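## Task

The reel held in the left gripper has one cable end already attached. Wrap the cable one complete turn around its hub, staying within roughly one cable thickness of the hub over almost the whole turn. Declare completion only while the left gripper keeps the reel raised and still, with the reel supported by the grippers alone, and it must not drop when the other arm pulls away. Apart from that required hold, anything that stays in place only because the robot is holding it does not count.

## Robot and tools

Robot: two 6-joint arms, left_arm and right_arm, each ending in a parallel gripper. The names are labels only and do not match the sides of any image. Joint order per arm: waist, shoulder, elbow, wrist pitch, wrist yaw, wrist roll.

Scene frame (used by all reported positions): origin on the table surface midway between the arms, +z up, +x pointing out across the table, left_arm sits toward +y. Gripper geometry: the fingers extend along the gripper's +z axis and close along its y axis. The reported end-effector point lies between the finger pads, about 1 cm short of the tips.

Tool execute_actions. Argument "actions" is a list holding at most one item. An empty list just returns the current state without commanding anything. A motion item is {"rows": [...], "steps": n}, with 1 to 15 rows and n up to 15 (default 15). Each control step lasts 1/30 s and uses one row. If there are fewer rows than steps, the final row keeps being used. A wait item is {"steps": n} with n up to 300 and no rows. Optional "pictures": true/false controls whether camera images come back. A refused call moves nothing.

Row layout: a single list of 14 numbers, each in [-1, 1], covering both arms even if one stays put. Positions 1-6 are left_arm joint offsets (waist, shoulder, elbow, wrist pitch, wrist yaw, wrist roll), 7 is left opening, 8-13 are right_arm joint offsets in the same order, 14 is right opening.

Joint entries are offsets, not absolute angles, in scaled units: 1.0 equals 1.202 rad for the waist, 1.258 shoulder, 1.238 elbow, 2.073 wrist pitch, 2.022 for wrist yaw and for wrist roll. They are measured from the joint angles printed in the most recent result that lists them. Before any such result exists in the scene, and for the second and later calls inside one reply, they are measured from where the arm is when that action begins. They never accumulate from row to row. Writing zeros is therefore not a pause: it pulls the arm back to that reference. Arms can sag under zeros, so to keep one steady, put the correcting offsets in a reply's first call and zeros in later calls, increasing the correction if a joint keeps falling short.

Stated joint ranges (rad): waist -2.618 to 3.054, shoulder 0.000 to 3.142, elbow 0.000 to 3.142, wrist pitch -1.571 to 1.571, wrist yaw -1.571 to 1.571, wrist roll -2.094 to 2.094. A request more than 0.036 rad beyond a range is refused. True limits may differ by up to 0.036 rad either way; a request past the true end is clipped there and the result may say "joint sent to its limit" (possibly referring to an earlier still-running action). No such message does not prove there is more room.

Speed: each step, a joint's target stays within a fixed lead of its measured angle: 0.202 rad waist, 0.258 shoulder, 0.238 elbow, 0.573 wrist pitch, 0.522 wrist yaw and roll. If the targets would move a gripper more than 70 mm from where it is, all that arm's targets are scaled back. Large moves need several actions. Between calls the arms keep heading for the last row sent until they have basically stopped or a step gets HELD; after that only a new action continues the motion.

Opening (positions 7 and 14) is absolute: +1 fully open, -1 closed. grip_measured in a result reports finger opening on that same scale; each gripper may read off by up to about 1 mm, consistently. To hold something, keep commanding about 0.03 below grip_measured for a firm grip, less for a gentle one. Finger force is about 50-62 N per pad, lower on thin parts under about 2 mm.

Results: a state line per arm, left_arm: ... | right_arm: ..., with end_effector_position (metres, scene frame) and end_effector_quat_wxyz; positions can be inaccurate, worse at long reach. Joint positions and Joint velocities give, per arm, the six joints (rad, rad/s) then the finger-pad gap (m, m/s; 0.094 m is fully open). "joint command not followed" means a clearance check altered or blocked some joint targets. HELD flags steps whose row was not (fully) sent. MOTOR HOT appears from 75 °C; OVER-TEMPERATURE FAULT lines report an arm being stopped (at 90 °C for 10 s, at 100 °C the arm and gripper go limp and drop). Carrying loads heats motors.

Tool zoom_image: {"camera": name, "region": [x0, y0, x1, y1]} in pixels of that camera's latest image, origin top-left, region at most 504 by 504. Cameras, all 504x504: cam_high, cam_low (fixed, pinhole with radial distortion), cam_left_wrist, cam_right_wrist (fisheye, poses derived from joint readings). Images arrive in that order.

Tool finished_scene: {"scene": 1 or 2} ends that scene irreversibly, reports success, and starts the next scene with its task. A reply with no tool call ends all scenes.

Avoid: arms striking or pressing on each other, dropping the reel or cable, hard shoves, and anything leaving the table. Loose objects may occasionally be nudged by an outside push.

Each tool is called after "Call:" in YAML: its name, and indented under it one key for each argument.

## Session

Call:
execute_actions:
  actions: []

Scene clock: 0.00 s of 4800.00 s.
left_arm: end_effector_position=(+0.3106, +0.1420, +0.4843) grip_measured=-0.963 end_effector_quat_wxyz=(+0.542, +0.204, +0.808, -0.111) | right_arm: end_effector_position=(+0.3937, -0.3372, +0.5180) grip_measured=+1.000 end_effector_quat_wxyz=(+0.783, -0.044, +0.586, -0.203)
Joint positions: left_arm=[-0.417  1.501  2.17  -1.071 -0.128 -0.009  0.002] | right_arm=[-0.029  1.161  1.244  0.234  0.128 -0.369  0.094]
Joint velocities: left_arm=[-0.007  0.007 -0.007 -0.022 -0.125 -0.007  0.001] | right_arm=[-0.012 -0.012  0.007 -0.007  0.007  0.037  0.   ]
Motor temperatures (°C, as the motors report them): left_arm=[16 17 18 28 15 18] | right_arm=[17 17 19 25 17 19]
camera_calibration (this result's frames):
cam_left_wrist: T_world_to_cam=[[-0.559777, -0.796166, -0.229716, 0.389645], [-0.588253, 0.577057, -0.566537, 0.407908], [0.583617, -0.182003, -0.79137, 0.335775], [0, 0, 0, 1]] pos_world=[0.262104, 0.135949, 0.586324]
cam_right_wrist: T_world_to_cam=[[-0.302689, -0.92877, 0.21393, -0.312686], [-0.271799, -0.131022, -0.953393, 0.591963], [0.913512, -0.346728, -0.21278, -0.263401], [0, 0, 0, 1]] pos_world=[0.306868, -0.304181, 0.57522]

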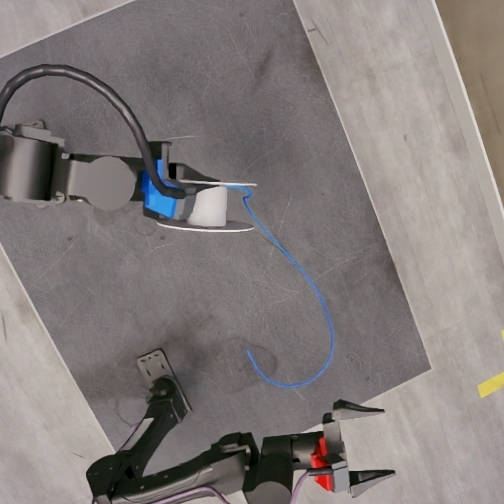

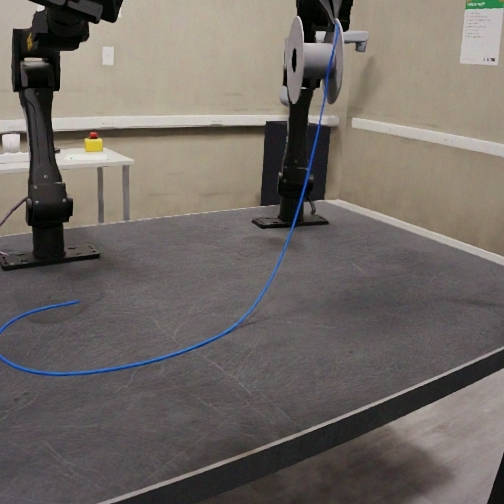

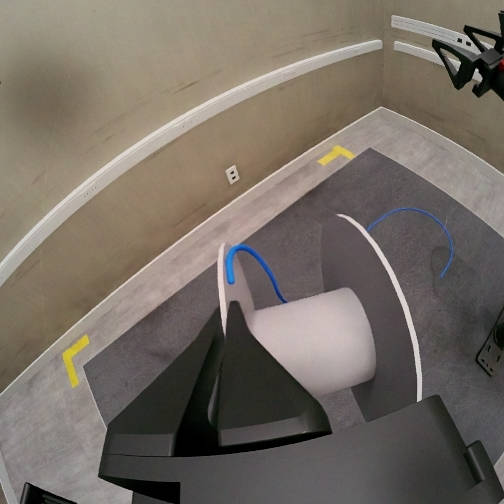

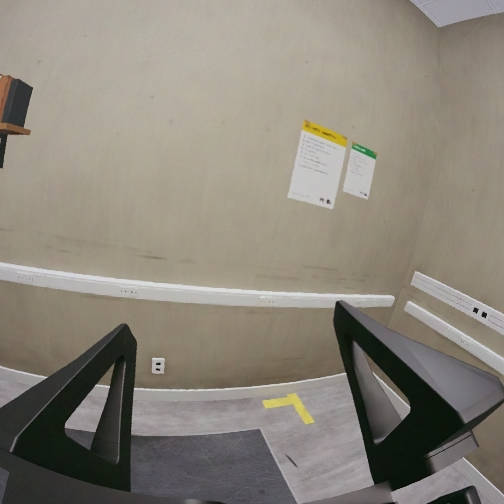

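Call:
execute_actions:
  actions:
    - {"rows": [[0,0,0.01,0.03,0,0.01,-1, 0,0,0,0,0,0,1],[0,0,0.01,0.06,0.01,0.02,-1, 0,0,0,0,0,0,1],[0,0,0.01,0.09,0.01,0.03,-1, 0,0,0,0,0,0,1],[0,0,0.01,0.12,0.02,0.04,-1, 0,0,0,0,0,0,1],[0,0,0.01,0.15,0.02,0.05,-1, 0,0,0,0,0,0,1],[0,0,0.01,0.18,0.03,0.06,-1, 0,0,0,0,0,0,1],[0,0,0.01,0.21,0.03,0.07,-1, 0,0,0,0,0,0,1],[0,0,0.01,0.24,0.04,0.08,-1, 0,0,0,0,0,0,1],[0,0,0.01,0.27,0.04,0.09,-1, 0,0,0,0,0,0,1],[0,0,0.01,0.30,0.05,0.10,-1, 0,0,0,0,0,0,1],[0,0,0.01,0.33,0.05,0.11,-1, 0,0,0,0,0,0,1],[0,0,0.01,0.36,0.06,0.12,-1, 0,0,0,0,0,0,1],[0,0,0.01,0.39,0.06,0.13,-1, 0,0,0,0,0,0,1],[0,0,0.01,0.42,0.07,0.14,-1, 0,0,0,0,0,0,1],[0,0,0.01,0.45,0.07,0.15,-1, 0,0,0,0,0,0,1]], "steps": 15}
  pictures: false

Call:
execute_actions:
  actions:
    - {"rows": [[0,0,0.01,0.14,0.01,0.04,-1, 0,0,0,0,0,0,1],[0,0,0.01,0.17,0.01,0.05,-1, 0,0,0,0,0,0,1],[0,0,0.01,0.20,0.01,0.06,-1, 0,0,0,0,0,0,1],[0,0,0.01,0.23,0.01,0.07,-1, 0,0,0,0,0,0,1],[0,0,0.01,0.26,0.01,0.08,-1, 0,0,0,0,0,0,1],[0,0,0.01,0.29,0.01,0.10,-1, 0,0,0,0,0,0,1],[0,0,0.01,0.32,0.01,0.12,-1, 0,0,0,0,0,0,1],[0,0,0.01,0.35,0.01,0.14,-1, 0,0,0,0,0,0,1],[0,0,0.01,0.38,0.01,0.16,-1, 0,0,0,0,0,0,1],[0,0,0.01,0.41,0.01,0.19,-1, 0,0,0,0,0,0,1],[0,0,0.01,0.43,0.01,0.22,-1, 0,0,0,0,0,0,1],[0,0,0.01,0.45,0.01,0.25,-1, 0,0,0,0,0,0,1],[0,0,0.01,0.46,0.01,0.28,-1, 0,0,0,0,0,0,1],[0,0,0.01,0.47,0.01,0.31,-1, 0,0,0,0,0,0,1],[0,0,0.01,0.47,0.01,0.34,-1, 0,0,0,0,0,0,1]], "steps": 15}
  pictures: false

Call:
execute_actions:
  actions:
    - {"rows": [[0,0,0.01,0.07,0,0.14,-1, 0,0,0,0,0,0,1],[0,0,0.01,0.08,0,0.17,-1, 0,0,0,0,0,0,1],[0,0,0.01,0.08,0,0.20,-1, 0,0,0,0,0,0,1],[0,0,0.01,0.08,0,0.23,-1, 0,0,0,0,0,0,1],[0,0,0.01,0.08,0,0.26,-1, 0,0,0,0,0,0,1],[0,0,0.01,0.08,0,0.29,-1, 0,0,0,0,0,0,1],[0,0,0.01,0.08,0,0.32,-1, 0,0,0,0,0,0,1],[0,0,0.01,0.08,0,0.35,-1, 0,0,0,0,0,0,1],[0,0,0.01,0.08,0,0.38,-1, 0,0,0,0,0,0,1],[0,0,0.01,0.08,0,0.41,-1, 0,0,0,0,0,0,1],[0,0,0.01,0.08,0,0.43,-1, 0,0,0,0,0,0,1],[0,0,0.01,0.08,0,0.44,-1, 0,0,0,0,0,0,1]], "steps": 15}
  pictures: false

Call:
execute_actions:
  actions:
    - {"steps": 30}

Scene clock: 24.30 s of 4800.00 s.
left_arm: end_effector_position=(+0.3156, +0.1179, +0.6236) grip_measured=-0.963 end_effector_quat_wxyz=(+0.753, +0.239, +0.598, -0.135) | right_arm: end_effector_position=(+0.3937, -0.3372, +0.5180) grip_measured=+1.000 end_effector_quat_wxyz=(+0.783, -0.044, +0.586, -0.203)
Joint positions: left_arm=[-0.417  1.501  2.17  -0.497 -0.03   0.208  0.002] | right_arm=[-0.029  1.161  1.244  0.234  0.128 -0.369  0.094]
Joint velocities: left_arm=[-0.012 -0.022 -0.002  1.575  0.256  0.564 -0.001] | right_arm=[-0.002 -0.022 -0.012  0.007  0.007  0.051  0.   ]
Motor temperatures (°C, as the motors report them): left_arm=[16 18 19 33 15 18] | right_arm=[17 18 22 28 17 19]
Steps of this call (steps 1 to 180: nothing new was sent; then 17.80 s passed at rest; steps 181 to 195: all 15 steps of this action). Readings (joint positions):
181: left_arm=[-0.417 1.501 2.170 -1.071 -0.128 -0.006] | right_arm=[-0.029 1.161 1.244 0.234 0.128 -0.369]
182: left_arm=[-0.417 1.501 2.170 -1.069 -0.126 0.001] | right_arm=[-0.029 1.161 1.244 0.234 0.128 -0.369]
184: left_arm=[-0.417 1.501 2.170 -1.041 -0.120 0.021] | right_arm=[-0.029 1.161 1.244 0.234 0.128 -0.369]
188: left_arm=[-0.417 1.501 2.170 -0.886 -0.093 0.081] | right_arm=[-0.029 1.161 1.244 0.234 0.128 -0.369]
195: the state above

Scene clock: 24.80 s of 4800.00 s.
left_arm: end_effector_position=(+0.2397, +0.1648, +0.7765) grip_measured=-0.963 end_effector_quat_wxyz=(+0.945, +0.184, +0.267, +0.036) | right_arm: end_effector_position=(+0.3937, -0.3372, +0.5180) grip_measured=+1.000 end_effector_quat_wxyz=(+0.783, -0.044, +0.586, -0.203)
Joint positions: left_arm=[-0.417  1.508  2.17   0.247 -0.014  0.659  0.002] | right_arm=[-0.029  1.161  1.244  0.234  0.128 -0.369  0.094]
Joint velocities: left_arm=[-0.022  0.002 -0.012  1.223  0.051  1.56  -0.002] | right_arm=[-0.007 -0.027 -0.002 -0.007 -0.022  0.022  0.   ]
Motor temperatures (°C, as the motors report them): left_arm=[16 18 19 33 15 18] | right_arm=[17 18 22 28 17 19]
Steps of this call (steps 1 to 15: all 15 steps of this action). Readings (joint positions):
1: left_arm=[-0.417 1.501 2.170 -0.447 -0.025 0.224] | right_arm=[-0.029 1.161 1.244 0.234 0.128 -0.369]
2: left_arm=[-0.417 1.501 2.170 -0.404 -0.022 0.239] | right_arm=[-0.029 1.161 1.244 0.234 0.128 -0.369]
4: left_arm=[-0.417 1.502 2.170 -0.315 -0.019 0.273] | right_arm=[-0.029 1.161 1.244 0.234 0.128 -0.369]
8: left_arm=[-0.417 1.507 2.170 -0.114 -0.016 0.363] | right_arm=[-0.029 1.161 1.244 0.234 0.128 -0.369]
15: the state above

Scene clock: 25.30 s of 4800.00 s.
left_arm: end_effector_position=(+0.2245, +0.1753, +0.7895) grip_measured=-0.963 end_effector_quat_wxyz=(+0.874, +0.234, +0.156, +0.395) | right_arm: end_effector_position=(+0.3937, -0.3372, +0.5180) grip_measured=+1.000 end_effector_quat_wxyz=(+0.783, -0.044, +0.586, -0.203)
Joint positions: left_arm=[-0.417  1.508  2.17   0.338 -0.015  1.433  0.002] | right_arm=[-0.029  1.161  1.244  0.234  0.128 -0.369  0.094]
Joint velocities: left_arm=[ 0.002 -0.012  0.002  0.037 -0.022  0.711  0.   ] | right_arm=[ 0.007  0.007  0.002 -0.022  0.007 -0.081  0.   ]
Motor temperatures (°C, as the motors report them): left_arm=[16 18 19 33 15 18] | right_arm=[17 18 22 28 17 19]
Steps of this call (steps 1 to 15: all 15 steps of this action). Readings (joint positions):
1: left_arm=[-0.417 1.508 2.170 0.278 -0.014 0.712] | right_arm=[-0.029 1.161 1.244 0.234 0.128 -0.369]
2: left_arm=[-0.417 1.508 2.170 0.300 -0.013 0.765] | right_arm=[-0.029 1.161 1.244 0.234 0.128 -0.369]
4: left_arm=[-0.417 1.508 2.170 0.324 -0.013 0.876] | right_arm=[-0.029 1.161 1.244 0.234 0.128 -0.369]
8: left_arm=[-0.417 1.508 2.170 0.331 -0.014 1.107] | right_arm=[-0.029 1.161 1.244 0.234 0.128 -0.369]
15: the state above

Scene clock: 26.30 s of 4800.00 s.
left_arm: end_effector_position=(+0.2241, +0.1756, +0.7899) grip_measured=-0.963 end_effector_quat_wxyz=(+0.853, +0.241, +0.143, +0.440) | right_arm: end_effector_position=(+0.3937, -0.3372, +0.5180) grip_measured=+1.000 end_effector_quat_wxyz=(+0.783, -0.044, +0.586, -0.203)
Joint positions: left_arm=[-0.417  1.508  2.17   0.341 -0.016  1.535  0.002] | right_arm=[-0.029  1.161  1.244  0.234  0.128 -0.369  0.094]
Joint velocities: left_arm=[ 0.002 -0.007  0.012  0.007 -0.022 -0.066 -0.   ] | right_arm=[-0.007 -0.007 -0.002 -0.007  0.051 -0.066  0.   ]
Motor temperatures (°C, as the motors report them): left_arm=[16 18 19 33 15 18] | right_arm=[17 18 22 28 17 19]
Steps of this call (steps 1 to 30: the robot went on to your last target). Readings (joint positions):
1: left_arm=[-0.417 1.508 2.170 0.339 -0.016 1.454] | right_arm=[-0.029 1.161 1.244 0.234 0.128 -0.369]
2: left_arm=[-0.417 1.508 2.170 0.339 -0.016 1.470] | right_arm=[-0.029 1.161 1.244 0.234 0.128 -0.369]
4: left_arm=[-0.417 1.508 2.170 0.340 -0.016 1.494] | right_arm=[-0.029 1.161 1.244 0.234 0.128 -0.369]
8: left_arm=[-0.417 1.508 2.170 0.340 -0.016 1.519] | right_arm=[-0.029 1.161 1.244 0.234 0.128 -0.369]
30: the state above
All arms were judged still, so your last target was given up. Only a new action makes them travel on or press farther. Fingers that are still opening or closing keep moving.
camera_calibration (this result's frames):
cam_left_wrist: T_world_to_cam=[[0.76782, -0.278858, -0.576794, 0.32399], [0.0963231, 0.940317, -0.326383, 0.103828], [0.633383, 0.195045, 0.748855, -0.659738], [0, 0, 0, 1]] pos_world=[0.1591, 0.121394, 0.714811]
cam_right_wrist: T_world_to_cam=[[-0.302689, -0.92877, 0.21393, -0.312686], [-0.271799, -0.131022, -0.953393, 0.591963], [0.913512, -0.346728, -0.21278, -0.263401], [0, 0, 0, 1]] pos_world=[0.306868, -0.304181, 0.57522]

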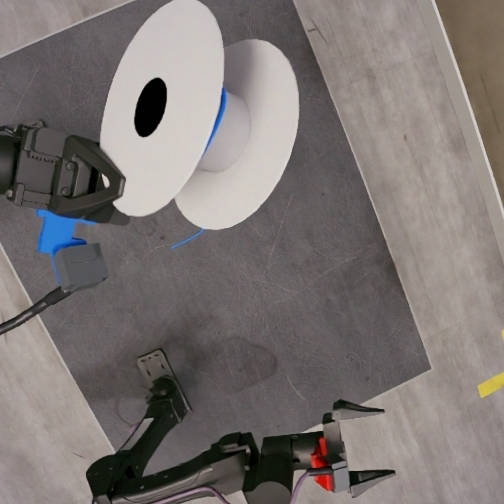

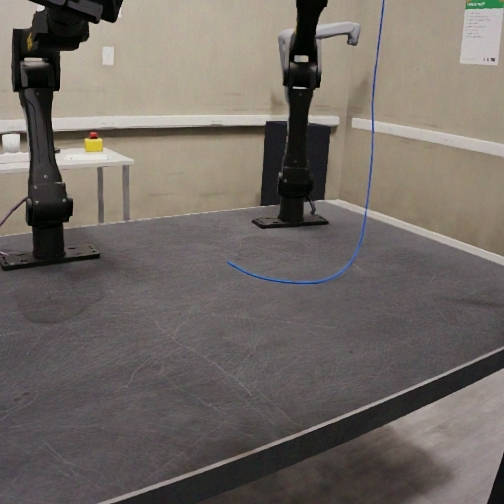

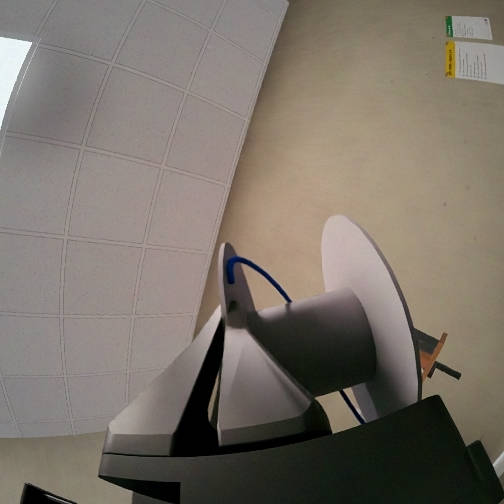

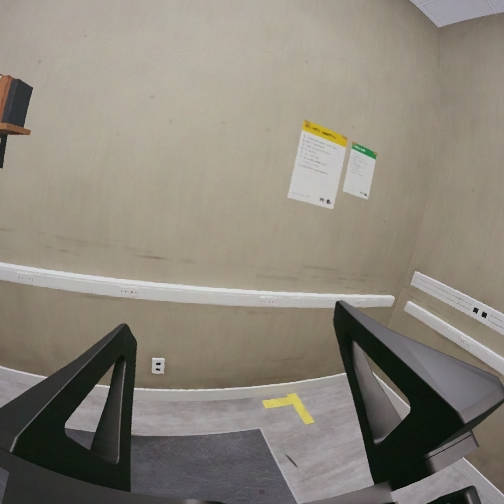

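Call:
execute_actions:
  actions:
    - {"rows": [[0.01,0,0.01,0.03,0.02,0,-1, 0,0,0,0,0,0,1],[0.02,0,0.01,0.03,0.045,0,-1, 0,0,0,0,0,0,1],[0.03,0,0.01,0.03,0.07,0,-1, 0,0,0,0,0,0,1],[0.04,0,0.01,0.03,0.095,0,-1, 0,0,0,0,0,0,1],[0.05,0,0.01,0.03,0.12,0,-1, 0,0,0,0,0,0,1],[0.06,0,0.01,0.03,0.145,0,-1, 0,0,0,0,0,0,1],[0.07,0,0.01,0.03,0.17,0,-1, 0,0,0,0,0,0,1],[0.08,0,0.01,0.03,0.195,0,-1, 0,0,0,0,0,0,1],[0.09,0,0.01,0.03,0.22,0,-1, 0,0,0,0,0,0,1],[0.10,0,0.01,0.03,0.245,0,-1, 0,0,0,0,0,0,1],[0.11,0,0.01,0.03,0.27,0,-1, 0,0,0,0,0,0,1],[0.12,0,0.01,0.03,0.295,0,-1, 0,0,0,0,0,0,1],[0.13,0,0.01,0.03,0.32,0,-1, 0,0,0,0,0,0,1],[0.14,0,0.01,0.03,0.345,0,-1, 0,0,0,0,0,0,1],[0.15,0,0.01,0.03,0.37,0,-1, 0,0,0,0,0,0,1]], "steps": 15}
  pictures: false

Call:
execute_actions:
  actions:
    - {"rows": [[0.03,0,0.01,0.02,0.11,0,-1, 0,0,0,0,0,0,1],[0.04,0,0.01,0.02,0.135,0,-1, 0,0,0,0,0,0,1],[0.05,0,0.01,0.02,0.16,0,-1, 0,0,0,0,0,0,1],[0.06,0,0.01,0.02,0.185,0,-1, 0,0,0,0,0,0,1],[0.07,0,0.01,0.02,0.21,0,-1, 0,0,0,0,0,0,1],[0.08,0,0.01,0.02,0.235,0,-1, 0,0,0,0,0,0,1],[0.09,0,0.01,0.02,0.26,0,-1, 0,0,0,0,0,0,1],[0.10,0,0.01,0.02,0.285,0,-1, 0,0,0,0,0,0,1],[0.11,0,0.01,0.02,0.31,0,-1, 0,0,0,0,0,0,1],[0.12,0,0.01,0.02,0.335,0,-1, 0,0,0,0,0,0,1],[0.13,0,0.01,0.02,0.36,0,-1, 0,0,0,0,0,0,1],[0.14,0,0.01,0.02,0.385,0,-1, 0,0,0,0,0,0,1],[0.14,0,0.01,0.02,0.41,0,-1, 0,0,0,0,0,0,1],[0.14,0,0.01,0.02,0.43,0,-1, 0,0,0,0,0,0,1],[0.14,0,0.01,0.02,0.45,0,-1, 0,0,0,0,0,0,1]], "steps": 15}
  pictures: false

Call:
execute_actions:
  actions:
    - {"steps": 30}

Scene clock: 47.67 s of 4800.00 s.
left_arm: end_effector_position=(+0.1944, +0.1362, +0.7694) grip_measured=-0.963 end_effector_quat_wxyz=(+0.828, +0.364, -0.060, +0.422) | right_arm: end_effector_position=(+0.3937, -0.3372, +0.5180) grip_measured=+1.000 end_effector_quat_wxyz=(+0.783, -0.044, +0.586, -0.203)
Joint positions: left_arm=[-0.266  1.508  2.17   0.341  0.528  1.535  0.002] | right_arm=[-0.029  1.161  1.244  0.234  0.128 -0.369  0.094]
Joint velocities: left_arm=[ 0.359  0.007  0.022  0.051  1.502 -0.007  0.   ] | right_arm=[-0.002 -0.012 -0.002  0.037  0.022  0.037  0.   ]
Motor temperatures (°C, as the motors report them): left_arm=[16 18 19 31 15 18] | right_arm=[17 18 22 30 17 19]
Steps of this call (steps 1 to 270: nothing new was sent; then 11.87 s passed at rest; steps 271 to 285: all 15 steps of this action). Readings (joint positions):
271: left_arm=[-0.417 1.508 2.170 0.341 -0.013 1.535] | right_arm=[-0.029 1.161 1.244 0.234 0.128 -0.369]
272: left_arm=[-0.414 1.508 2.170 0.341 -0.002 1.535] | right_arm=[-0.029 1.161 1.244 0.234 0.128 -0.369]
274: left_arm=[-0.397 1.508 2.170 0.341 0.044 1.535] | right_arm=[-0.029 1.161 1.244 0.234 0.128 -0.369]
278: left_arm=[-0.349 1.508 2.170 0.341 0.190 1.535] | right_arm=[-0.029 1.161 1.244 0.234 0.128 -0.369]
285: the state above

Scene clock: 48.17 s of 4800.00 s.
left_arm: end_effector_position=(+0.1483, +0.1104, +0.6832) grip_measured=-0.963 end_effector_quat_wxyz=(+0.722, +0.530, -0.311, +0.318) | right_arm: end_effector_position=(+0.3937, -0.3372, +0.5180) grip_measured=+1.000 end_effector_quat_wxyz=(+0.783, -0.044, +0.586, -0.203)
Joint positions: left_arm=[-0.107  1.508  2.17   0.341  1.276  1.533  0.002] | right_arm=[-0.029  1.161  1.244  0.234  0.128 -0.369  0.094]
Joint velocities: left_arm=[ 0.061 -0.007  0.007 -0.051  1.399 -0.066 -0.001] | right_arm=[ 0.007 -0.012  0.002 -0.007 -0.022 -0.066  0.   ]
Motor temperatures (°C, as the motors report them): left_arm=[16 18 19 31 15 18] | right_arm=[17 18 22 30 17 19]
Steps of this call (steps 1 to 15: all 15 steps of this action). Readings (joint positions):
1: left_arm=[-0.255 1.508 2.170 0.341 0.576 1.535] | right_arm=[-0.029 1.161 1.244 0.234 0.128 -0.369]
2: left_arm=[-0.245 1.508 2.170 0.341 0.622 1.535] | right_arm=[-0.029 1.161 1.244 0.234 0.128 -0.369]
4: left_arm=[-0.222 1.508 2.170 0.341 0.719 1.535] | right_arm=[-0.029 1.161 1.244 0.234 0.128 -0.369]
8: left_arm=[-0.175 1.508 2.170 0.341 0.921 1.535] | right_arm=[-0.029 1.161 1.244 0.234 0.128 -0.369]
15: the state above

Scene clock: 49.17 s of 4800.00 s.
left_arm: end_effector_position=(+0.1274, +0.1092, +0.6519) grip_measured=-0.963 end_effector_quat_wxyz=(+0.683, +0.564, -0.384, +0.262) | right_arm: end_effector_position=(+0.3937, -0.3372, +0.5180) grip_measured=+1.000 end_effector_quat_wxyz=(+0.783, -0.044, +0.586, -0.203)
Joint positions: left_arm=[-0.106  1.508  2.17   0.341  1.489  1.532  0.002] | right_arm=[-0.029  1.161  1.244  0.234  0.128 -0.369  0.094]
Joint velocities: left_arm=[-0.017 -0.012  0.002 -0.007 -0.066 -0.037 -0.002] | right_arm=[-0.002 -0.017  0.002  0.051 -0.022 -0.007  0.   ]
Motor temperatures (°C, as the motors report them): left_arm=[16 18 19 31 15 18] | right_arm=[17 18 22 30 17 19]
Steps of this call (steps 1 to 30: the robot went on to your last target). Readings (joint positions):
1: left_arm=[-0.106 1.508 2.170 0.341 1.320 1.533] | right_arm=[-0.029 1.161 1.244 0.234 0.128 -0.369]
2: left_arm=[-0.106 1.508 2.170 0.341 1.357 1.533] | right_arm=[-0.029 1.161 1.244 0.234 0.128 -0.369]
4: left_arm=[-0.106 1.508 2.170 0.341 1.408 1.533] | right_arm=[-0.029 1.161 1.244 0.234 0.128 -0.369]
8: left_arm=[-0.106 1.508 2.170 0.341 1.458 1.532] | right_arm=[-0.029 1.161 1.244 0.234 0.128 -0.369]
30: the state above
All arms were judged still, so your last target was given up. Only a new action makes them travel on or press farther. Fingers that are still opening or closing keep moving.
camera_calibration (this result's frames):
cam_left_wrist: T_world_to_cam=[[0.911137, -0.182731, -0.369376, 0.136155], [0.410842, 0.472841, 0.779506, -0.579378], [0.0322159, -0.861992, 0.505897, -0.131796], [0, 0, 0, 1]] pos_world=[0.118223, 0.185226, 0.568596]
cam_right_wrist: T_world_to_cam=[[-0.302689, -0.92877, 0.21393, -0.312686], [-0.271799, -0.131022, -0.953393, 0.591963], [0.913512, -0.346728, -0.21278, -0.263401], [0, 0, 0, 1]] pos_world=[0.306868, -0.304181, 0.57522]

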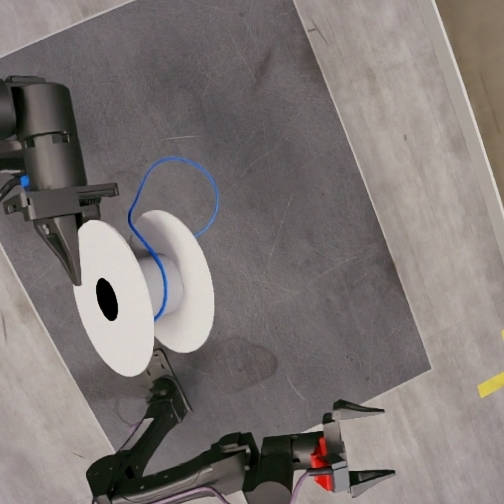

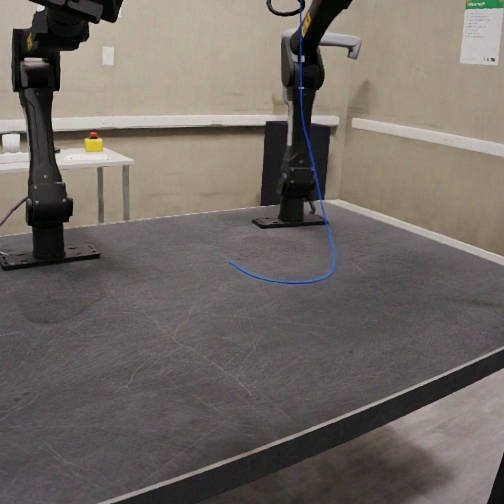

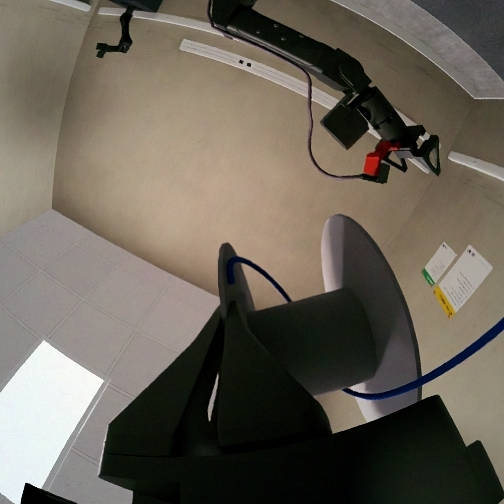

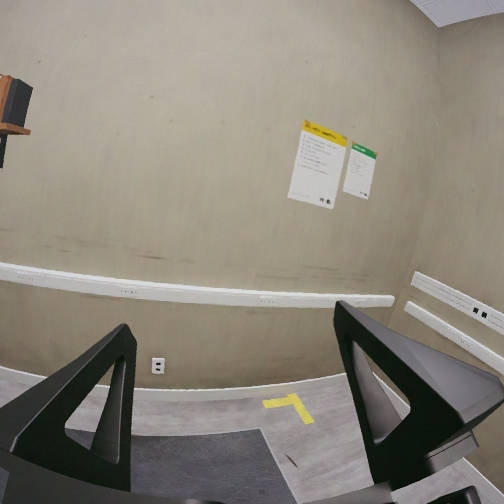

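Call:
execute_actions:
  actions:
    - {"rows": [[0,0,0.01,0.02,0,0.02,-1, 0,0,0,0,0,0,1],[0,0,0.01,0.02,0,0.04,-1, 0,0,0,0,0,0,1],[0,0,0.01,0.02,0,0.06,-1, 0,0,0,0,0,0,1],[0,0,0.01,0.02,0,0.08,-1, 0,0,0,0,0,0,1],[0,0,0.01,0.02,0,0.10,-1, 0,0,0,0,0,0,1],[0,0,0.01,0.02,0,0.12,-1, 0,0,0,0,0,0,1],[0,0,0.01,0.02,0,0.14,-1, 0,0,0,0,0,0,1],[0,0,0.01,0.02,0,0.16,-1, 0,0,0,0,0,0,1],[0,0,0.01,0.02,0,0.18,-1, 0,0,0,0,0,0,1],[0,0,0.01,0.02,0,0.20,-1, 0,0,0,0,0,0,1],[0,0,0.01,0.02,0,0.22,-1, 0,0,0,0,0,0,1]], "steps": 15}
  pictures: false

Call:
execute_actions:
  actions:
    - {"steps": 25}

Scene clock: 58.67 s of 4800.00 s.
left_arm: end_effector_position=(+0.1228, +0.1100, +0.6445) grip_measured=-0.963 end_effector_quat_wxyz=(+0.617, +0.489, -0.496, +0.365) | right_arm: end_effector_position=(+0.3937, -0.3372, +0.5180) grip_measured=+1.000 end_effector_quat_wxyz=(+0.783, -0.044, +0.586, -0.203)
Joint positions: left_arm=[-0.106  1.508  2.17   0.341  1.538  1.894  0.002] | right_arm=[-0.029  1.161  1.244  0.234  0.128 -0.369  0.094]
Joint velocities: left_arm=[-0.002 -0.002 -0.012 -0.051 -0.007  0.403  0.001] | right_arm=[-0.002  0.017 -0.012 -0.037 -0.037  0.095  0.   ]
Motor temperatures (°C, as the motors report them): left_arm=[16 18 19 30 16 18] | right_arm=[17 18 22 30 17 19]
Steps of this call (steps 1 to 270: nothing new was sent; steps 271 to 285: all 15 steps of this action). Readings (joint positions):
271: left_arm=[-0.106 1.508 2.170 0.341 1.493 1.535] | right_arm=[-0.029 1.161 1.244 0.234 0.128 -0.369]
272: left_arm=[-0.106 1.508 2.170 0.341 1.502 1.544] | right_arm=[-0.029 1.161 1.244 0.234 0.128 -0.369]
274: left_arm=[-0.106 1.508 2.170 0.341 1.517 1.580] | right_arm=[-0.029 1.161 1.244 0.234 0.128 -0.369]
278: left_arm=[-0.106 1.508 2.170 0.341 1.531 1.695] | right_arm=[-0.029 1.161 1.244 0.234 0.128 -0.369]
285: the state above

Scene clock: 59.50 s of 4800.00 s.
left_arm: end_effector_position=(+0.1226, +0.1100, +0.6442) grip_measured=-0.963 end_effector_quat_wxyz=(+0.605, +0.474, -0.512, +0.384) | right_arm: end_effector_position=(+0.3937, -0.3372, +0.5180) grip_measured=+1.000 end_effector_quat_wxyz=(+0.783, -0.044, +0.586, -0.203)
Joint positions: left_arm=[-0.106  1.508  2.17   0.341  1.54   1.958  0.002] | right_arm=[-0.029  1.161  1.244  0.234  0.128 -0.369  0.094]
Joint velocities: left_arm=[ 0.007 -0.007 -0.002 -0.037 -0.022 -0.022 -0.   ] | right_arm=[ 0.012  0.007  0.012 -0.037  0.007  0.051  0.   ]
Motor temperatures (°C, as the motors report them): left_arm=[16 18 19 30 16 18] | right_arm=[17 18 22 30 17 19]
Steps of this call (steps 1 to 25: the robot went on to your last target). Readings (joint positions):
1: left_arm=[-0.106 1.508 2.170 0.341 1.538 1.907] | right_arm=[-0.029 1.161 1.244 0.234 0.128 -0.369]
2: left_arm=[-0.106 1.508 2.170 0.341 1.538 1.917] | right_arm=[-0.029 1.161 1.244 0.234 0.128 -0.369]
4: left_arm=[-0.106 1.508 2.170 0.341 1.539 1.932] | right_arm=[-0.029 1.161 1.244 0.234 0.128 -0.369]
8: left_arm=[-0.106 1.508 2.170 0.341 1.539 1.947] | right_arm=[-0.029 1.161 1.244 0.234 0.128 -0.369]
25: the state above
camera_calibration (this result's frames):
cam_left_wrist: T_world_to_cam=[[0.978686, -0.199342, 0.0493647, -0.138334], [0.0636322, 0.522905, 0.850013, -0.580173], [-0.195256, -0.828754, 0.524444, -0.11476], [0, 0, 0, 1]] pos_world=[0.149895, 0.180691, 0.560168]
cam_right_wrist: T_world_to_cam=[[-0.302689, -0.92877, 0.21393, -0.312686], [-0.271799, -0.131022, -0.953393, 0.591963], [0.913512, -0.346728, -0.21278, -0.263401], [0, 0, 0, 1]] pos_world=[0.306868, -0.304181, 0.57522]

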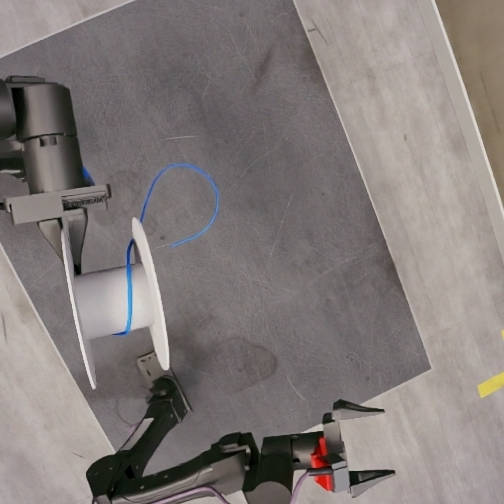

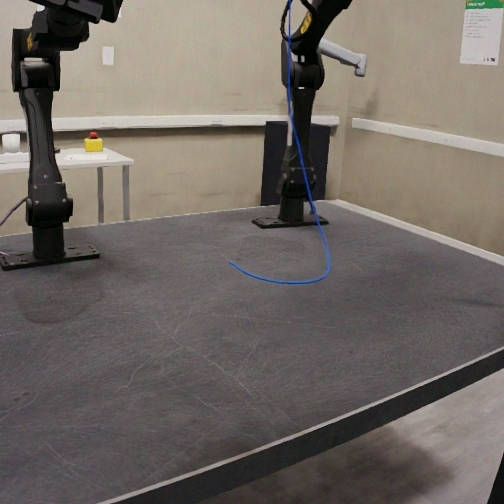

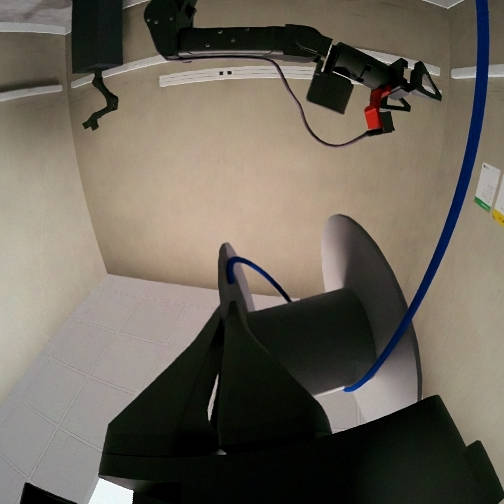

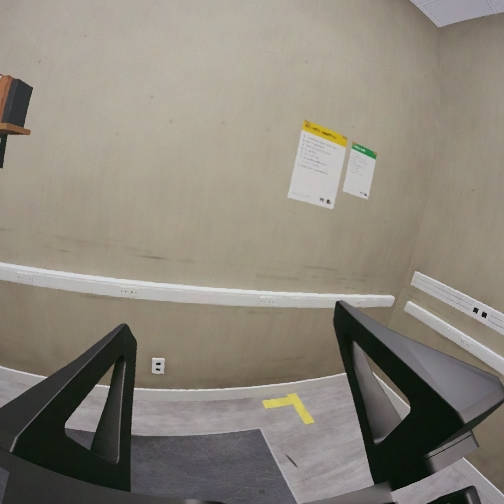

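Call:
execute_actions:
  actions:
    - {"rows": [[-0.01,0,0.01,-0.02,-0.01,0.02,-1, 0,0,0,0,0,0,1],[-0.02,0,0.01,-0.05,-0.02,0.03,-1, 0,0,0,0,0,0,1],[-0.03,0,0.01,-0.08,-0.03,0.04,-1, 0,0,0,0,0,0,1],[-0.04,0,0.01,-0.11,-0.04,0.05,-1, 0,0,0,0,0,0,1],[-0.05,0,0.01,-0.14,-0.05,0.05,-1, 0,0,0,0,0,0,1],[-0.06,0,0.01,-0.17,-0.06,0.05,-1, 0,0,0,0,0,0,1],[-0.07,0,0.01,-0.20,-0.08,0.05,-1, 0,0,0,0,0,0,1],[-0.08,0,0.01,-0.23,-0.10,0.05,-1, 0,0,0,0,0,0,1],[-0.09,0,0.01,-0.26,-0.12,0.05,-1, 0,0,0,0,0,0,1],[-0.10,0,0.01,-0.29,-0.14,0.05,-1, 0,0,0,0,0,0,1],[-0.12,0,0.01,-0.32,-0.17,0.05,-1, 0,0,0,0,0,0,1],[-0.14,0,0.01,-0.34,-0.20,0.05,-1, 0,0,0,0,0,0,1],[-0.16,0,0.01,-0.36,-0.23,0.05,-1, 0,0,0,0,0,0,1],[-0.18,0,0.01,-0.38,-0.26,0.05,-1, 0,0,0,0,0,0,1],[-0.20,0,0.01,-0.40,-0.29,0.05,-1, 0,0,0,0,0,0,1]], "steps": 15}
  pictures: false

Call:
execute_actions:
  actions:
    - {"rows": [[-0.05,0,0.01,-0.08,-0.13,0,-1, 0,0,0,0,0,0,1],[-0.07,0,0.01,-0.09,-0.16,0,-1, 0,0,0,0,0,0,1],[-0.09,0,0.01,-0.10,-0.19,0,-1, 0,0,0,0,0,0,1],[-0.11,0,0.01,-0.11,-0.22,0,-1, 0,0,0,0,0,0,1],[-0.13,0,0.01,-0.12,-0.25,0,-1, 0,0,0,0,0,0,1],[-0.15,0,0.01,-0.13,-0.28,0,-1, 0,0,0,0,0,0,1],[-0.17,0,0.01,-0.14,-0.31,0,-1, 0,0,0,0,0,0,1],[-0.19,0,0.01,-0.15,-0.34,0,-1, 0,0,0,0,0,0,1],[-0.21,0,0.01,-0.16,-0.37,0,-1, 0,0,0,0,0,0,1],[-0.23,0,0.01,-0.17,-0.40,0,-1, 0,0,0,0,0,0,1],[-0.25,0,0.01,-0.18,-0.43,0,-1, 0,0,0,0,0,0,1],[-0.27,0,0.01,-0.19,-0.46,0,-1, 0,0,0,0,0,0,1],[-0.29,0,0.01,-0.20,-0.49,0,-1, 0,0,0,0,0,0,1],[-0.31,0,0.01,-0.21,-0.52,0,-1, 0,0,0,0,0,0,1],[-0.33,0,0.01,-0.22,-0.55,0,-1, 0,0,0,0,0,0,1]], "steps": 15}
  pictures: false

Call:
execute_actions:
  actions:
    - {"rows": [[-0.05,0,0.01,-0.04,-0.14,0,-1, 0,0,0,0,0,0,1],[-0.07,0,0.01,-0.06,-0.17,0,-1, 0,0,0,0,0,0,1],[-0.09,0,0.01,-0.08,-0.20,0,-1, 0,0,0,0,0,0,1],[-0.11,0,0.01,-0.10,-0.23,0,-1, 0,0,0,0,0,0,1],[-0.13,0,0.01,-0.12,-0.26,0,-1, 0,0,0,0,0,0,1],[-0.15,0,0.01,-0.14,-0.29,0,-1, 0,0,0,0,0,0,1],[-0.17,0,0.01,-0.17,-0.32,0,-1, 0,0,0,0,0,0,1],[-0.19,0,0.01,-0.20,-0.35,0,-1, 0,0,0,0,0,0,1],[-0.21,0,0.01,-0.23,-0.38,0,-1, 0,0,0,0,0,0,1],[-0.23,0,0.01,-0.26,-0.41,0,-1, 0,0,0,0,0,0,1],[-0.25,0,0.01,-0.29,-0.44,0,-1, 0,0,0,0,0,0,1],[-0.26,0,0.01,-0.32,-0.47,0,-1, 0,0,0,0,0,0,1],[-0.27,0,0.01,-0.34,-0.50,0,-1, 0,0,0,0,0,0,1],[-0.28,0,0.01,-0.36,-0.53,0,-1, 0,0,0,0,0,0,1],[-0.28,0,0.01,-0.37,-0.55,0,-1, 0,0,0,0,0,0,1]], "steps": 15}
  pictures: false

Call:
execute_actions:
  actions:
    - {"steps": 30}

Scene clock: 91.10 s of 4800.00 s.
left_arm: end_effector_position=(+0.1587, +0.0592, +0.6271) grip_measured=-0.963 end_effector_quat_wxyz=(+0.707, +0.593, -0.294, +0.250) | right_arm: end_effector_position=(+0.3937, -0.3372, +0.5180) grip_measured=+1.000 end_effector_quat_wxyz=(+0.783, -0.044, +0.586, -0.203)
Joint positions: left_arm=[-0.295  1.508  2.17  -0.305  1.204  2.035  0.002] | right_arm=[-0.029  1.161  1.244  0.234  0.128 -0.369  0.094]
Joint velocities: left_arm=[-0.711 -0.012 -0.002 -1.502 -1.575  0.066  0.001] | right_arm=[ 0.002 -0.002  0.002  0.095 -0.022  0.022  0.   ]
Motor temperatures (°C, as the motors report them): left_arm=[16 18 18 28 17 18] | right_arm=[17 18 22 31 17 19]
Steps of this call (steps 1 to 15: the robot went on to your last target; steps 16 to 200: nothing new was sent; then 24.43 s passed at rest; steps 201 to 215: all 15 steps of this action). Readings (joint positions):
201: left_arm=[-0.106 1.508 2.170 0.335 1.542 1.961] | right_arm=[-0.029 1.161 1.244 0.234 0.128 -0.369]
202: left_arm=[-0.108 1.508 2.170 0.320 1.545 1.968] | right_arm=[-0.029 1.161 1.244 0.234 0.128 -0.369]
204: left_arm=[-0.124 1.508 2.170 0.263 1.541 1.989] | right_arm=[-0.029 1.161 1.244 0.234 0.128 -0.369]
208: left_arm=[-0.173 1.508 2.170 0.078 1.489 2.020] | right_arm=[-0.029 1.161 1.244 0.234 0.128 -0.369]
215: the state above

Scene clock: 91.60 s of 4800.00 s.
left_arm: end_effector_position=(+0.2059, +0.0049, +0.5659) grip_measured=-0.963 end_effector_quat_wxyz=(+0.627, +0.727, -0.014, +0.281) | right_arm: end_effector_position=(+0.3937, -0.3372, +0.5180) grip_measured=+1.000 end_effector_quat_wxyz=(+0.783, -0.044, +0.586, -0.203)
Joint positions: left_arm=[-0.644  1.508  2.17  -0.723  0.354  2.032  0.002] | right_arm=[-0.029  1.161  1.244  0.234  0.128 -0.369  0.094]
Joint velocities: left_arm=[-0.667  0.002 -0.007 -0.652 -1.883 -0.007  0.   ] | right_arm=[-0.007  0.007 -0.002 -0.066 -0.022  0.022  0.   ]
Motor temperatures (°C, as the motors report them): left_arm=[16 18 19 28 17 18] | right_arm=[17 18 22 31 17 19]
Steps of this call (steps 1 to 15: all 15 steps of this action). Readings (joint positions):
1: left_arm=[-0.318 1.508 2.170 -0.348 1.156 2.034] | right_arm=[-0.029 1.161 1.244 0.234 0.128 -0.369]
2: left_arm=[-0.338 1.508 2.170 -0.386 1.109 2.034] | right_arm=[-0.029 1.161 1.244 0.234 0.128 -0.369]
4: left_arm=[-0.380 1.508 2.170 -0.450 1.004 2.033] | right_arm=[-0.029 1.161 1.244 0.234 0.128 -0.369]
8: left_arm=[-0.475 1.508 2.170 -0.557 0.775 2.033] | right_arm=[-0.029 1.161 1.244 0.234 0.128 -0.369]
15: the state above

Scene clock: 92.10 s of 4800.00 s.
left_arm: end_effector_position=(+0.1955, +0.0648, +0.4366) grip_measured=-0.963 end_effector_quat_wxyz=(+0.284, +0.878, +0.092, +0.376) | right_arm: end_effector_position=(+0.3937, -0.3372, +0.5180) grip_measured=+1.000 end_effector_quat_wxyz=(+0.783, -0.044, +0.586, -0.203)
Joint positions: left_arm=[-0.967  1.508  2.17  -1.343 -0.484  2.03   0.002] | right_arm=[-0.029  1.161  1.244  0.234  0.128 -0.369  0.094]
Joint velocities: left_arm=[-0.266  0.007 -0.012 -1.326 -1.546 -0.037 -0.   ] | right_arm=[-0.012  0.012  0.012 -0.007  0.022 -0.051  0.   ]
Motor temperatures (°C, as the motors report them): left_arm=[16 18 19 28 17 18] | right_arm=[17 18 22 31 17 19]
Steps of this call (steps 1 to 15: all 15 steps of this action). Readings (joint positions):
1: left_arm=[-0.666 1.508 2.170 -0.746 0.300 2.032] | right_arm=[-0.029 1.161 1.244 0.234 0.128 -0.369]
2: left_arm=[-0.686 1.508 2.170 -0.773 0.247 2.032] | right_arm=[-0.029 1.161 1.244 0.234 0.128 -0.369]
4: left_arm=[-0.729 1.508 2.170 -0.834 0.136 2.032] | right_arm=[-0.029 1.161 1.244 0.234 0.128 -0.369]
8: left_arm=[-0.823 1.508 2.170 -0.987 -0.094 2.031] | right_arm=[-0.029 1.161 1.244 0.234 0.128 -0.369]
15: the state above

Scene clock: 93.10 s of 4800.00 s.
left_arm: end_effector_position=(+0.2074, +0.1129, +0.4274) grip_measured=-0.963 end_effector_quat_wxyz=(+0.166, +0.877, +0.110, +0.437) | right_arm: end_effector_position=(+0.3937, -0.3372, +0.5180) grip_measured=+1.000 end_effector_quat_wxyz=(+0.783, -0.044, +0.586, -0.203)
Joint positions: left_arm=[-0.974  1.508  2.17  -1.499 -0.708  2.03   0.002] | right_arm=[-0.029  1.161  1.244  0.234  0.128 -0.369  0.094]
Joint velocities: left_arm=[ 0.017 -0.017  0.007  0.007  0.022 -0.066 -0.   ] | right_arm=[ 0.012  0.012  0.012  0.007  0.051 -0.007  0.   ]
Motor temperatures (°C, as the motors report them): left_arm=[16 18 19 28 17 18] | right_arm=[17 18 22 31 17 19]
Steps of this call (steps 1 to 30: the robot went on to your last target). Readings (joint positions):
1: left_arm=[-0.973 1.508 2.170 -1.383 -0.530 2.030] | right_arm=[-0.029 1.161 1.244 0.234 0.128 -0.369]
2: left_arm=[-0.974 1.508 2.170 -1.415 -0.568 2.030] | right_arm=[-0.029 1.161 1.244 0.234 0.128 -0.369]
4: left_arm=[-0.974 1.508 2.170 -1.455 -0.625 2.030] | right_arm=[-0.029 1.161 1.244 0.234 0.128 -0.369]
8: left_arm=[-0.974 1.508 2.170 -1.488 -0.679 2.030] | right_arm=[-0.029 1.161 1.244 0.234 0.128 -0.369]
30: the state above
All arms were judged still, so your last target was given up. Only a new action makes them travel on or press farther. Fingers that are still opening or closing keep moving.
camera_calibration (this result's frames):
cam_left_wrist: T_world_to_cam=[[0.04299, 0.983373, -0.176436, -0.0529834], [0.107349, 0.171031, 0.9794, -0.427422], [0.993292, -0.0610446, -0.0982114, -0.0492007], [0, 0, 0, 1]] pos_world=[0.0970317, 0.122201, 0.404437]
cam_right_wrist: T_world_to_cam=[[-0.302689, -0.92877, 0.21393, -0.312686], [-0.271799, -0.131022, -0.953393, 0.591963], [0.913512, -0.346728, -0.21278, -0.263401], [0, 0, 0, 1]] pos_world=[0.306868, -0.304181, 0.57522]

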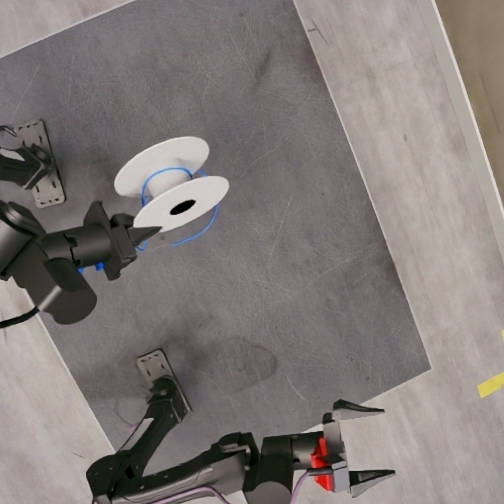

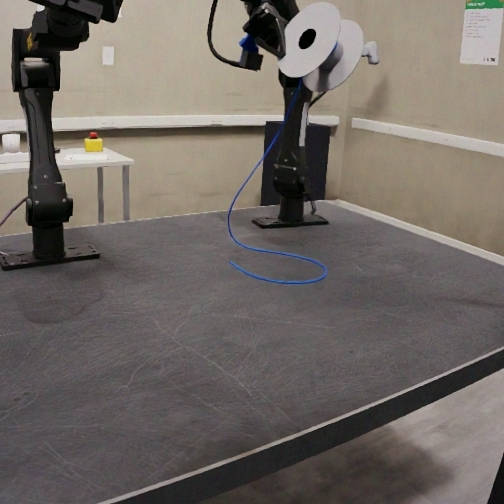

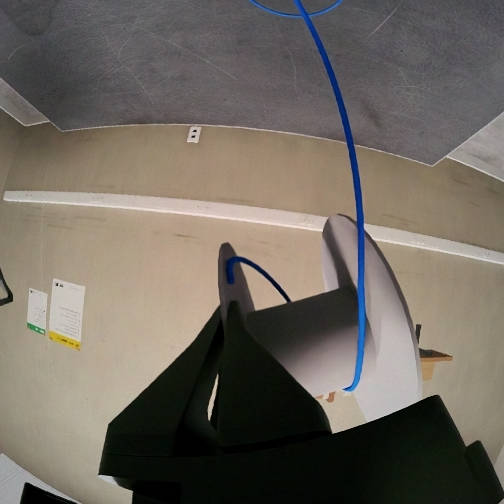

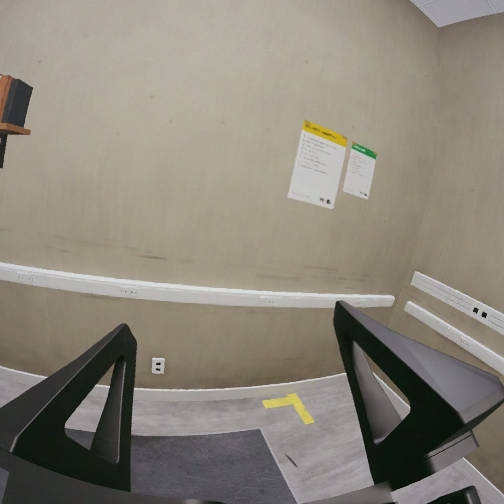

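Call:
execute_actions:
  actions:
    - {"rows": [[0.01,0,-0.02,0,0.01,0,-1, 0,0,0,0,0,0,1],[0.02,0,-0.04,0,0.03,0,-1, 0,0,0,0,0,0,1],[0.03,0,-0.06,0,0.05,0,-1, 0,0,0,0,0,0,1],[0.04,0,-0.08,0,0.07,-0.01,-1, 0,0,0,0,0,0,1],[0.05,0,-0.10,0,0.10,-0.02,-1, 0,0,0,0,0,0,1],[0.06,0,-0.12,0,0.13,-0.03,-1, 0,0,0,0,0,0,1],[0.07,0,-0.14,0,0.16,-0.04,-1, 0,0,0,0,0,0,1],[0.08,0,-0.16,0,0.19,-0.05,-1, 0,0,0,0,0,0,1],[0.09,0,-0.18,0,0.22,-0.07,-1, 0,0,0,0,0,0,1],[0.10,0,-0.20,0,0.25,-0.09,-1, 0,0,0,0,0,0,1],[0.11,0,-0.22,0,0.28,-0.11,-1, 0,0,0,0,0,0,1],[0.12,0,-0.23,0,0.30,-0.14,-1, 0,0,0,0,0,0,1],[0.13,0,-0.24,0,0.32,-0.17,-1, 0,0,0,0,0,0,1],[0.14,0,-0.24,0,0.34,-0.20,-1, 0,0,0,0,0,0,1],[0.15,0,-0.24,0,0.35,-0.23,-1, 0,0,0,0,0,0,1]], "steps": 15}
  pictures: false

Call:
execute_actions:
  actions:
    - {"rows": [[0.02,0,0.01,0,0.06,-0.13,-1, 0,0,0,0,0,0,1],[0.03,0,0.01,0,0.06,-0.16,-1, 0,0,0,0,0,0,1],[0.04,0,0.01,0,0.06,-0.19,-1, 0,0,0,0,0,0,1],[0.05,0,0.01,0,0.06,-0.22,-1, 0,0,0,0,0,0,1],[0.06,0,0.01,0,0.06,-0.25,-1, 0,0,0,0,0,0,1],[0.07,0,0.01,0,0.06,-0.28,-1, 0,0,0,0,0,0,1],[0.08,0,0.01,0,0.06,-0.31,-1, 0,0,0,0,0,0,1],[0.09,0,0.01,0,0.06,-0.34,-1, 0,0,0,0,0,0,1],[0.10,0,0.01,0,0.06,-0.37,-1, 0,0,0,0,0,0,1],[0.11,0,0.01,0,0.06,-0.40,-1, 0,0,0,0,0,0,1],[0.12,0,0.02,0,0.06,-0.43,-1, 0,0,0,0,0,0,1],[0.13,0,0.03,0,0.06,-0.46,-1, 0,0,0,0,0,0,1],[0.14,0,0.04,0,0.06,-0.49,-1, 0,0,0,0,0,0,1],[0.15,0,0.05,0,0.06,-0.52,-1, 0,0,0,0,0,0,1],[0.16,0,0.06,0,0.06,-0.55,-1, 0,0,0,0,0,0,1]], "steps": 15}
  pictures: false

Call:
execute_actions:
  actions:
    - {"rows": [[0.01,0,0.04,0,0,-0.14,-1, 0,0,0,0,0,0,1],[0.01,0,0.06,0,0,-0.17,-1, 0,0,0,0,0,0,1],[0.01,0,0.08,0,0,-0.20,-1, 0,0,0,0,0,0,1],[0.01,0,0.10,0,0,-0.23,-1, 0,0,0,0,0,0,1],[0.01,0,0.12,0,0,-0.25,-1, 0,0,0,0,0,0,1],[0.01,0,0.14,0,0,-0.27,-1, 0,0,0,0,0,0,1],[0.01,0,0.16,0,0,-0.29,-1, 0,0,0,0,0,0,1],[0.01,0,0.18,0,0,-0.30,-1, 0,0,0,0,0,0,1],[0.01,0,0.20,0,0,-0.30,-1, 0,0,0,0,0,0,1],[0.01,0,0.22,0,0,-0.30,-1, 0,0,0,0,0,0,1],[0.01,0,0.24,0,0,-0.30,-1, 0,0,0,0,0,0,1]], "steps": 15}

Scene clock: 113.97 s of 4800.00 s.
left_arm: end_effector_position=(+0.1726, +0.0873, +0.3012) grip_measured=-0.963 end_effector_quat_wxyz=(+0.167, +0.954, +0.200, +0.148) | right_arm: end_effector_position=(+0.3937, -0.3372, +0.5180) grip_measured=+1.000 end_effector_quat_wxyz=(+0.783, -0.044, +0.586, -0.203)
Joint positions: left_arm=[-0.823  1.513  1.878 -1.51  -0.151  1.767  0.002] | right_arm=[-0.029  1.161  1.244  0.234  0.128 -0.369  0.094]
Joint velocities: left_arm=[ 0.315  0.076 -0.198 -0.11   1.179 -1.399  0.001] | right_arm=[-0.012 -0.002 -0.002 -0.051 -0.037  0.022  0.   ]
Motor temperatures (°C, as the motors report them): left_arm=[16 18 19 29 17 18] | right_arm=[17 18 22 32 17 19]
Steps of this call (steps 1 to 200: nothing new was sent; then 13.70 s passed at rest; steps 201 to 215: all 15 steps of this action). Readings (joint positions):
201: left_arm=[-0.973 1.508 2.169 -1.499 -0.703 2.030] | right_arm=[-0.029 1.161 1.244 0.234 0.128 -0.369]
202: left_arm=[-0.970 1.508 2.162 -1.500 -0.690 2.030] | right_arm=[-0.029 1.161 1.244 0.234 0.128 -0.369]
204: left_arm=[-0.955 1.508 2.132 -1.500 -0.649 2.028] | right_arm=[-0.029 1.161 1.244 0.234 0.128 -0.369]
208: left_arm=[-0.906 1.508 2.024 -1.502 -0.496 1.988] | right_arm=[-0.029 1.161 1.244 0.234 0.128 -0.369]
215: the state above

Scene clock: 114.47 s of 4800.00 s.
left_arm: end_effector_position=(+0.1955, +0.1073, +0.2986) grip_measured=-0.963 end_effector_quat_wxyz=(+0.207, +0.747, +0.631, +0.025) | right_arm: end_effector_position=(+0.3937, -0.3372, +0.5180) grip_measured=+1.000 end_effector_quat_wxyz=(+0.783, -0.044, +0.586, -0.203)
Joint positions: left_arm=[-0.66   1.52   1.884 -1.516 -0.033  0.917  0.002] | right_arm=[-0.029  1.161  1.244  0.234  0.128 -0.369  0.094]
Joint velocities: left_arm=[ 0.325 -0.012  0.203  0.007  0.051 -1.766 -0.   ] | right_arm=[-0.012 -0.012 -0.007 -0.037  0.022 -0.066  0.   ]
Motor temperatures (°C, as the motors report them): left_arm=[16 18 19 29 17 18] | right_arm=[17 18 22 32 17 19]
Steps of this call (steps 1 to 15: all 15 steps of this action). Readings (joint positions):
1: left_arm=[-0.814 1.517 1.876 -1.513 -0.119 1.718] | right_arm=[-0.029 1.161 1.244 0.234 0.128 -0.369]
2: left_arm=[-0.808 1.519 1.876 -1.514 -0.099 1.666] | right_arm=[-0.029 1.161 1.244 0.234 0.128 -0.369]
4: left_arm=[-0.793 1.520 1.876 -1.514 -0.067 1.559] | right_arm=[-0.029 1.161 1.244 0.234 0.128 -0.369]
8: left_arm=[-0.746 1.520 1.876 -1.514 -0.040 1.332] | right_arm=[-0.029 1.161 1.244 0.234 0.128 -0.369]
15: the state above

Scene clock: 114.97 s of 4800.00 s.
left_arm: end_effector_position=(+0.2063, +0.1023, +0.3785) grip_measured=-0.963 end_effector_quat_wxyz=(+0.322, +0.519, +0.790, -0.058) | right_arm: end_effector_position=(+0.3937, -0.3372, +0.5180) grip_measured=+1.000 end_effector_quat_wxyz=(+0.783, -0.044, +0.586, -0.203)
Joint positions: left_arm=[-0.647  1.527  2.148 -1.526 -0.035  0.358  0.002] | right_arm=[-0.029  1.161  1.244  0.234  0.128 -0.369  0.094]
Joint velocities: left_arm=[-0.002 -0.007  0.012 -0.066  0.037 -0.198 -0.   ] | right_arm=[ 0.002  0.027 -0.002 -0.022 -0.022 -0.066  0.   ]
Motor temperatures (°C, as the motors report them): left_arm=[16 18 19 29 17 18] | right_arm=[17 18 22 32 17 19]
Steps of this call (steps 1 to 15: all 15 steps of this action). Readings (joint positions):
1: left_arm=[-0.651 1.520 1.889 -1.516 -0.034 0.862] | right_arm=[-0.029 1.161 1.244 0.234 0.128 -0.369]
2: left_arm=[-0.647 1.520 1.897 -1.518 -0.037 0.810] | right_arm=[-0.029 1.161 1.244 0.234 0.128 -0.369]
4: left_arm=[-0.647 1.523 1.922 -1.523 -0.036 0.699] | right_arm=[-0.029 1.161 1.244 0.234 0.128 -0.369]
8: left_arm=[-0.647 1.527 2.016 -1.525 -0.035 0.501] | right_arm=[-0.029 1.161 1.244 0.234 0.128 -0.369]
15: the state above
camera_calibration (this result's frames):
cam_left_wrist: T_world_to_cam=[[-0.916485, -0.237944, -0.321618, 0.326661], [-0.241649, 0.969931, -0.0289829, -0.00567072], [0.318843, 0.0511562, -0.946426, 0.395204], [0, 0, 0, 1]] pos_world=[0.172002, 0.0630101, 0.478927]
cam_right_wrist: T_world_to_cam=[[-0.302689, -0.92877, 0.21393, -0.312686], [-0.271799, -0.131022, -0.953393, 0.591963], [0.913512, -0.346728, -0.21278, -0.263401], [0, 0, 0, 1]] pos_world=[0.306868, -0.304181, 0.57522]

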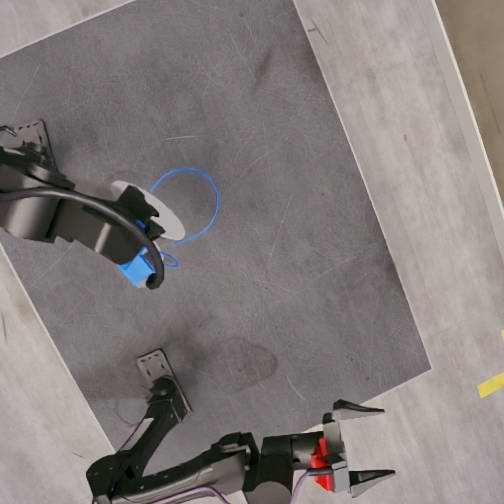

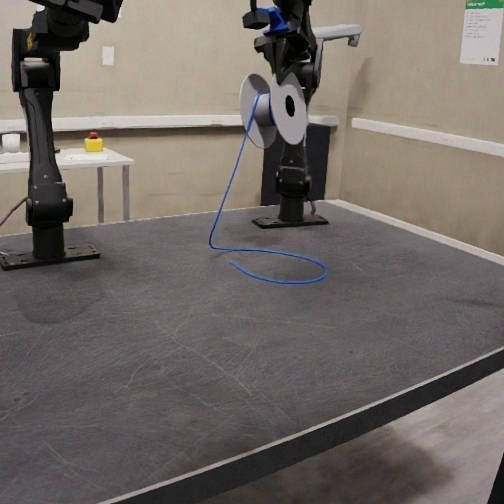

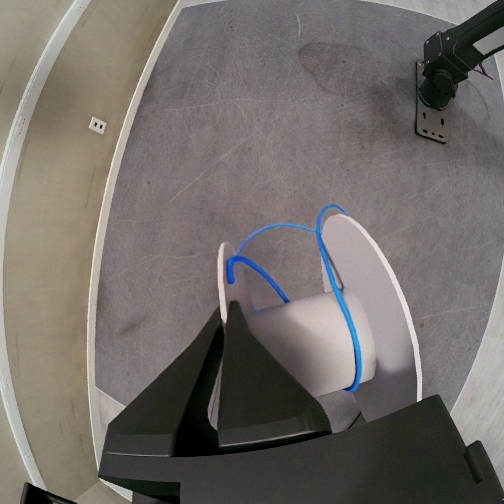

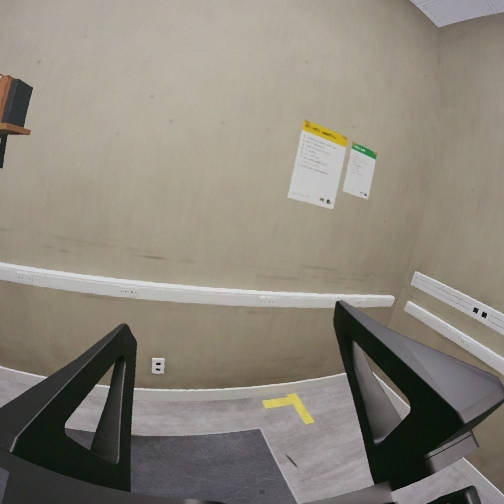

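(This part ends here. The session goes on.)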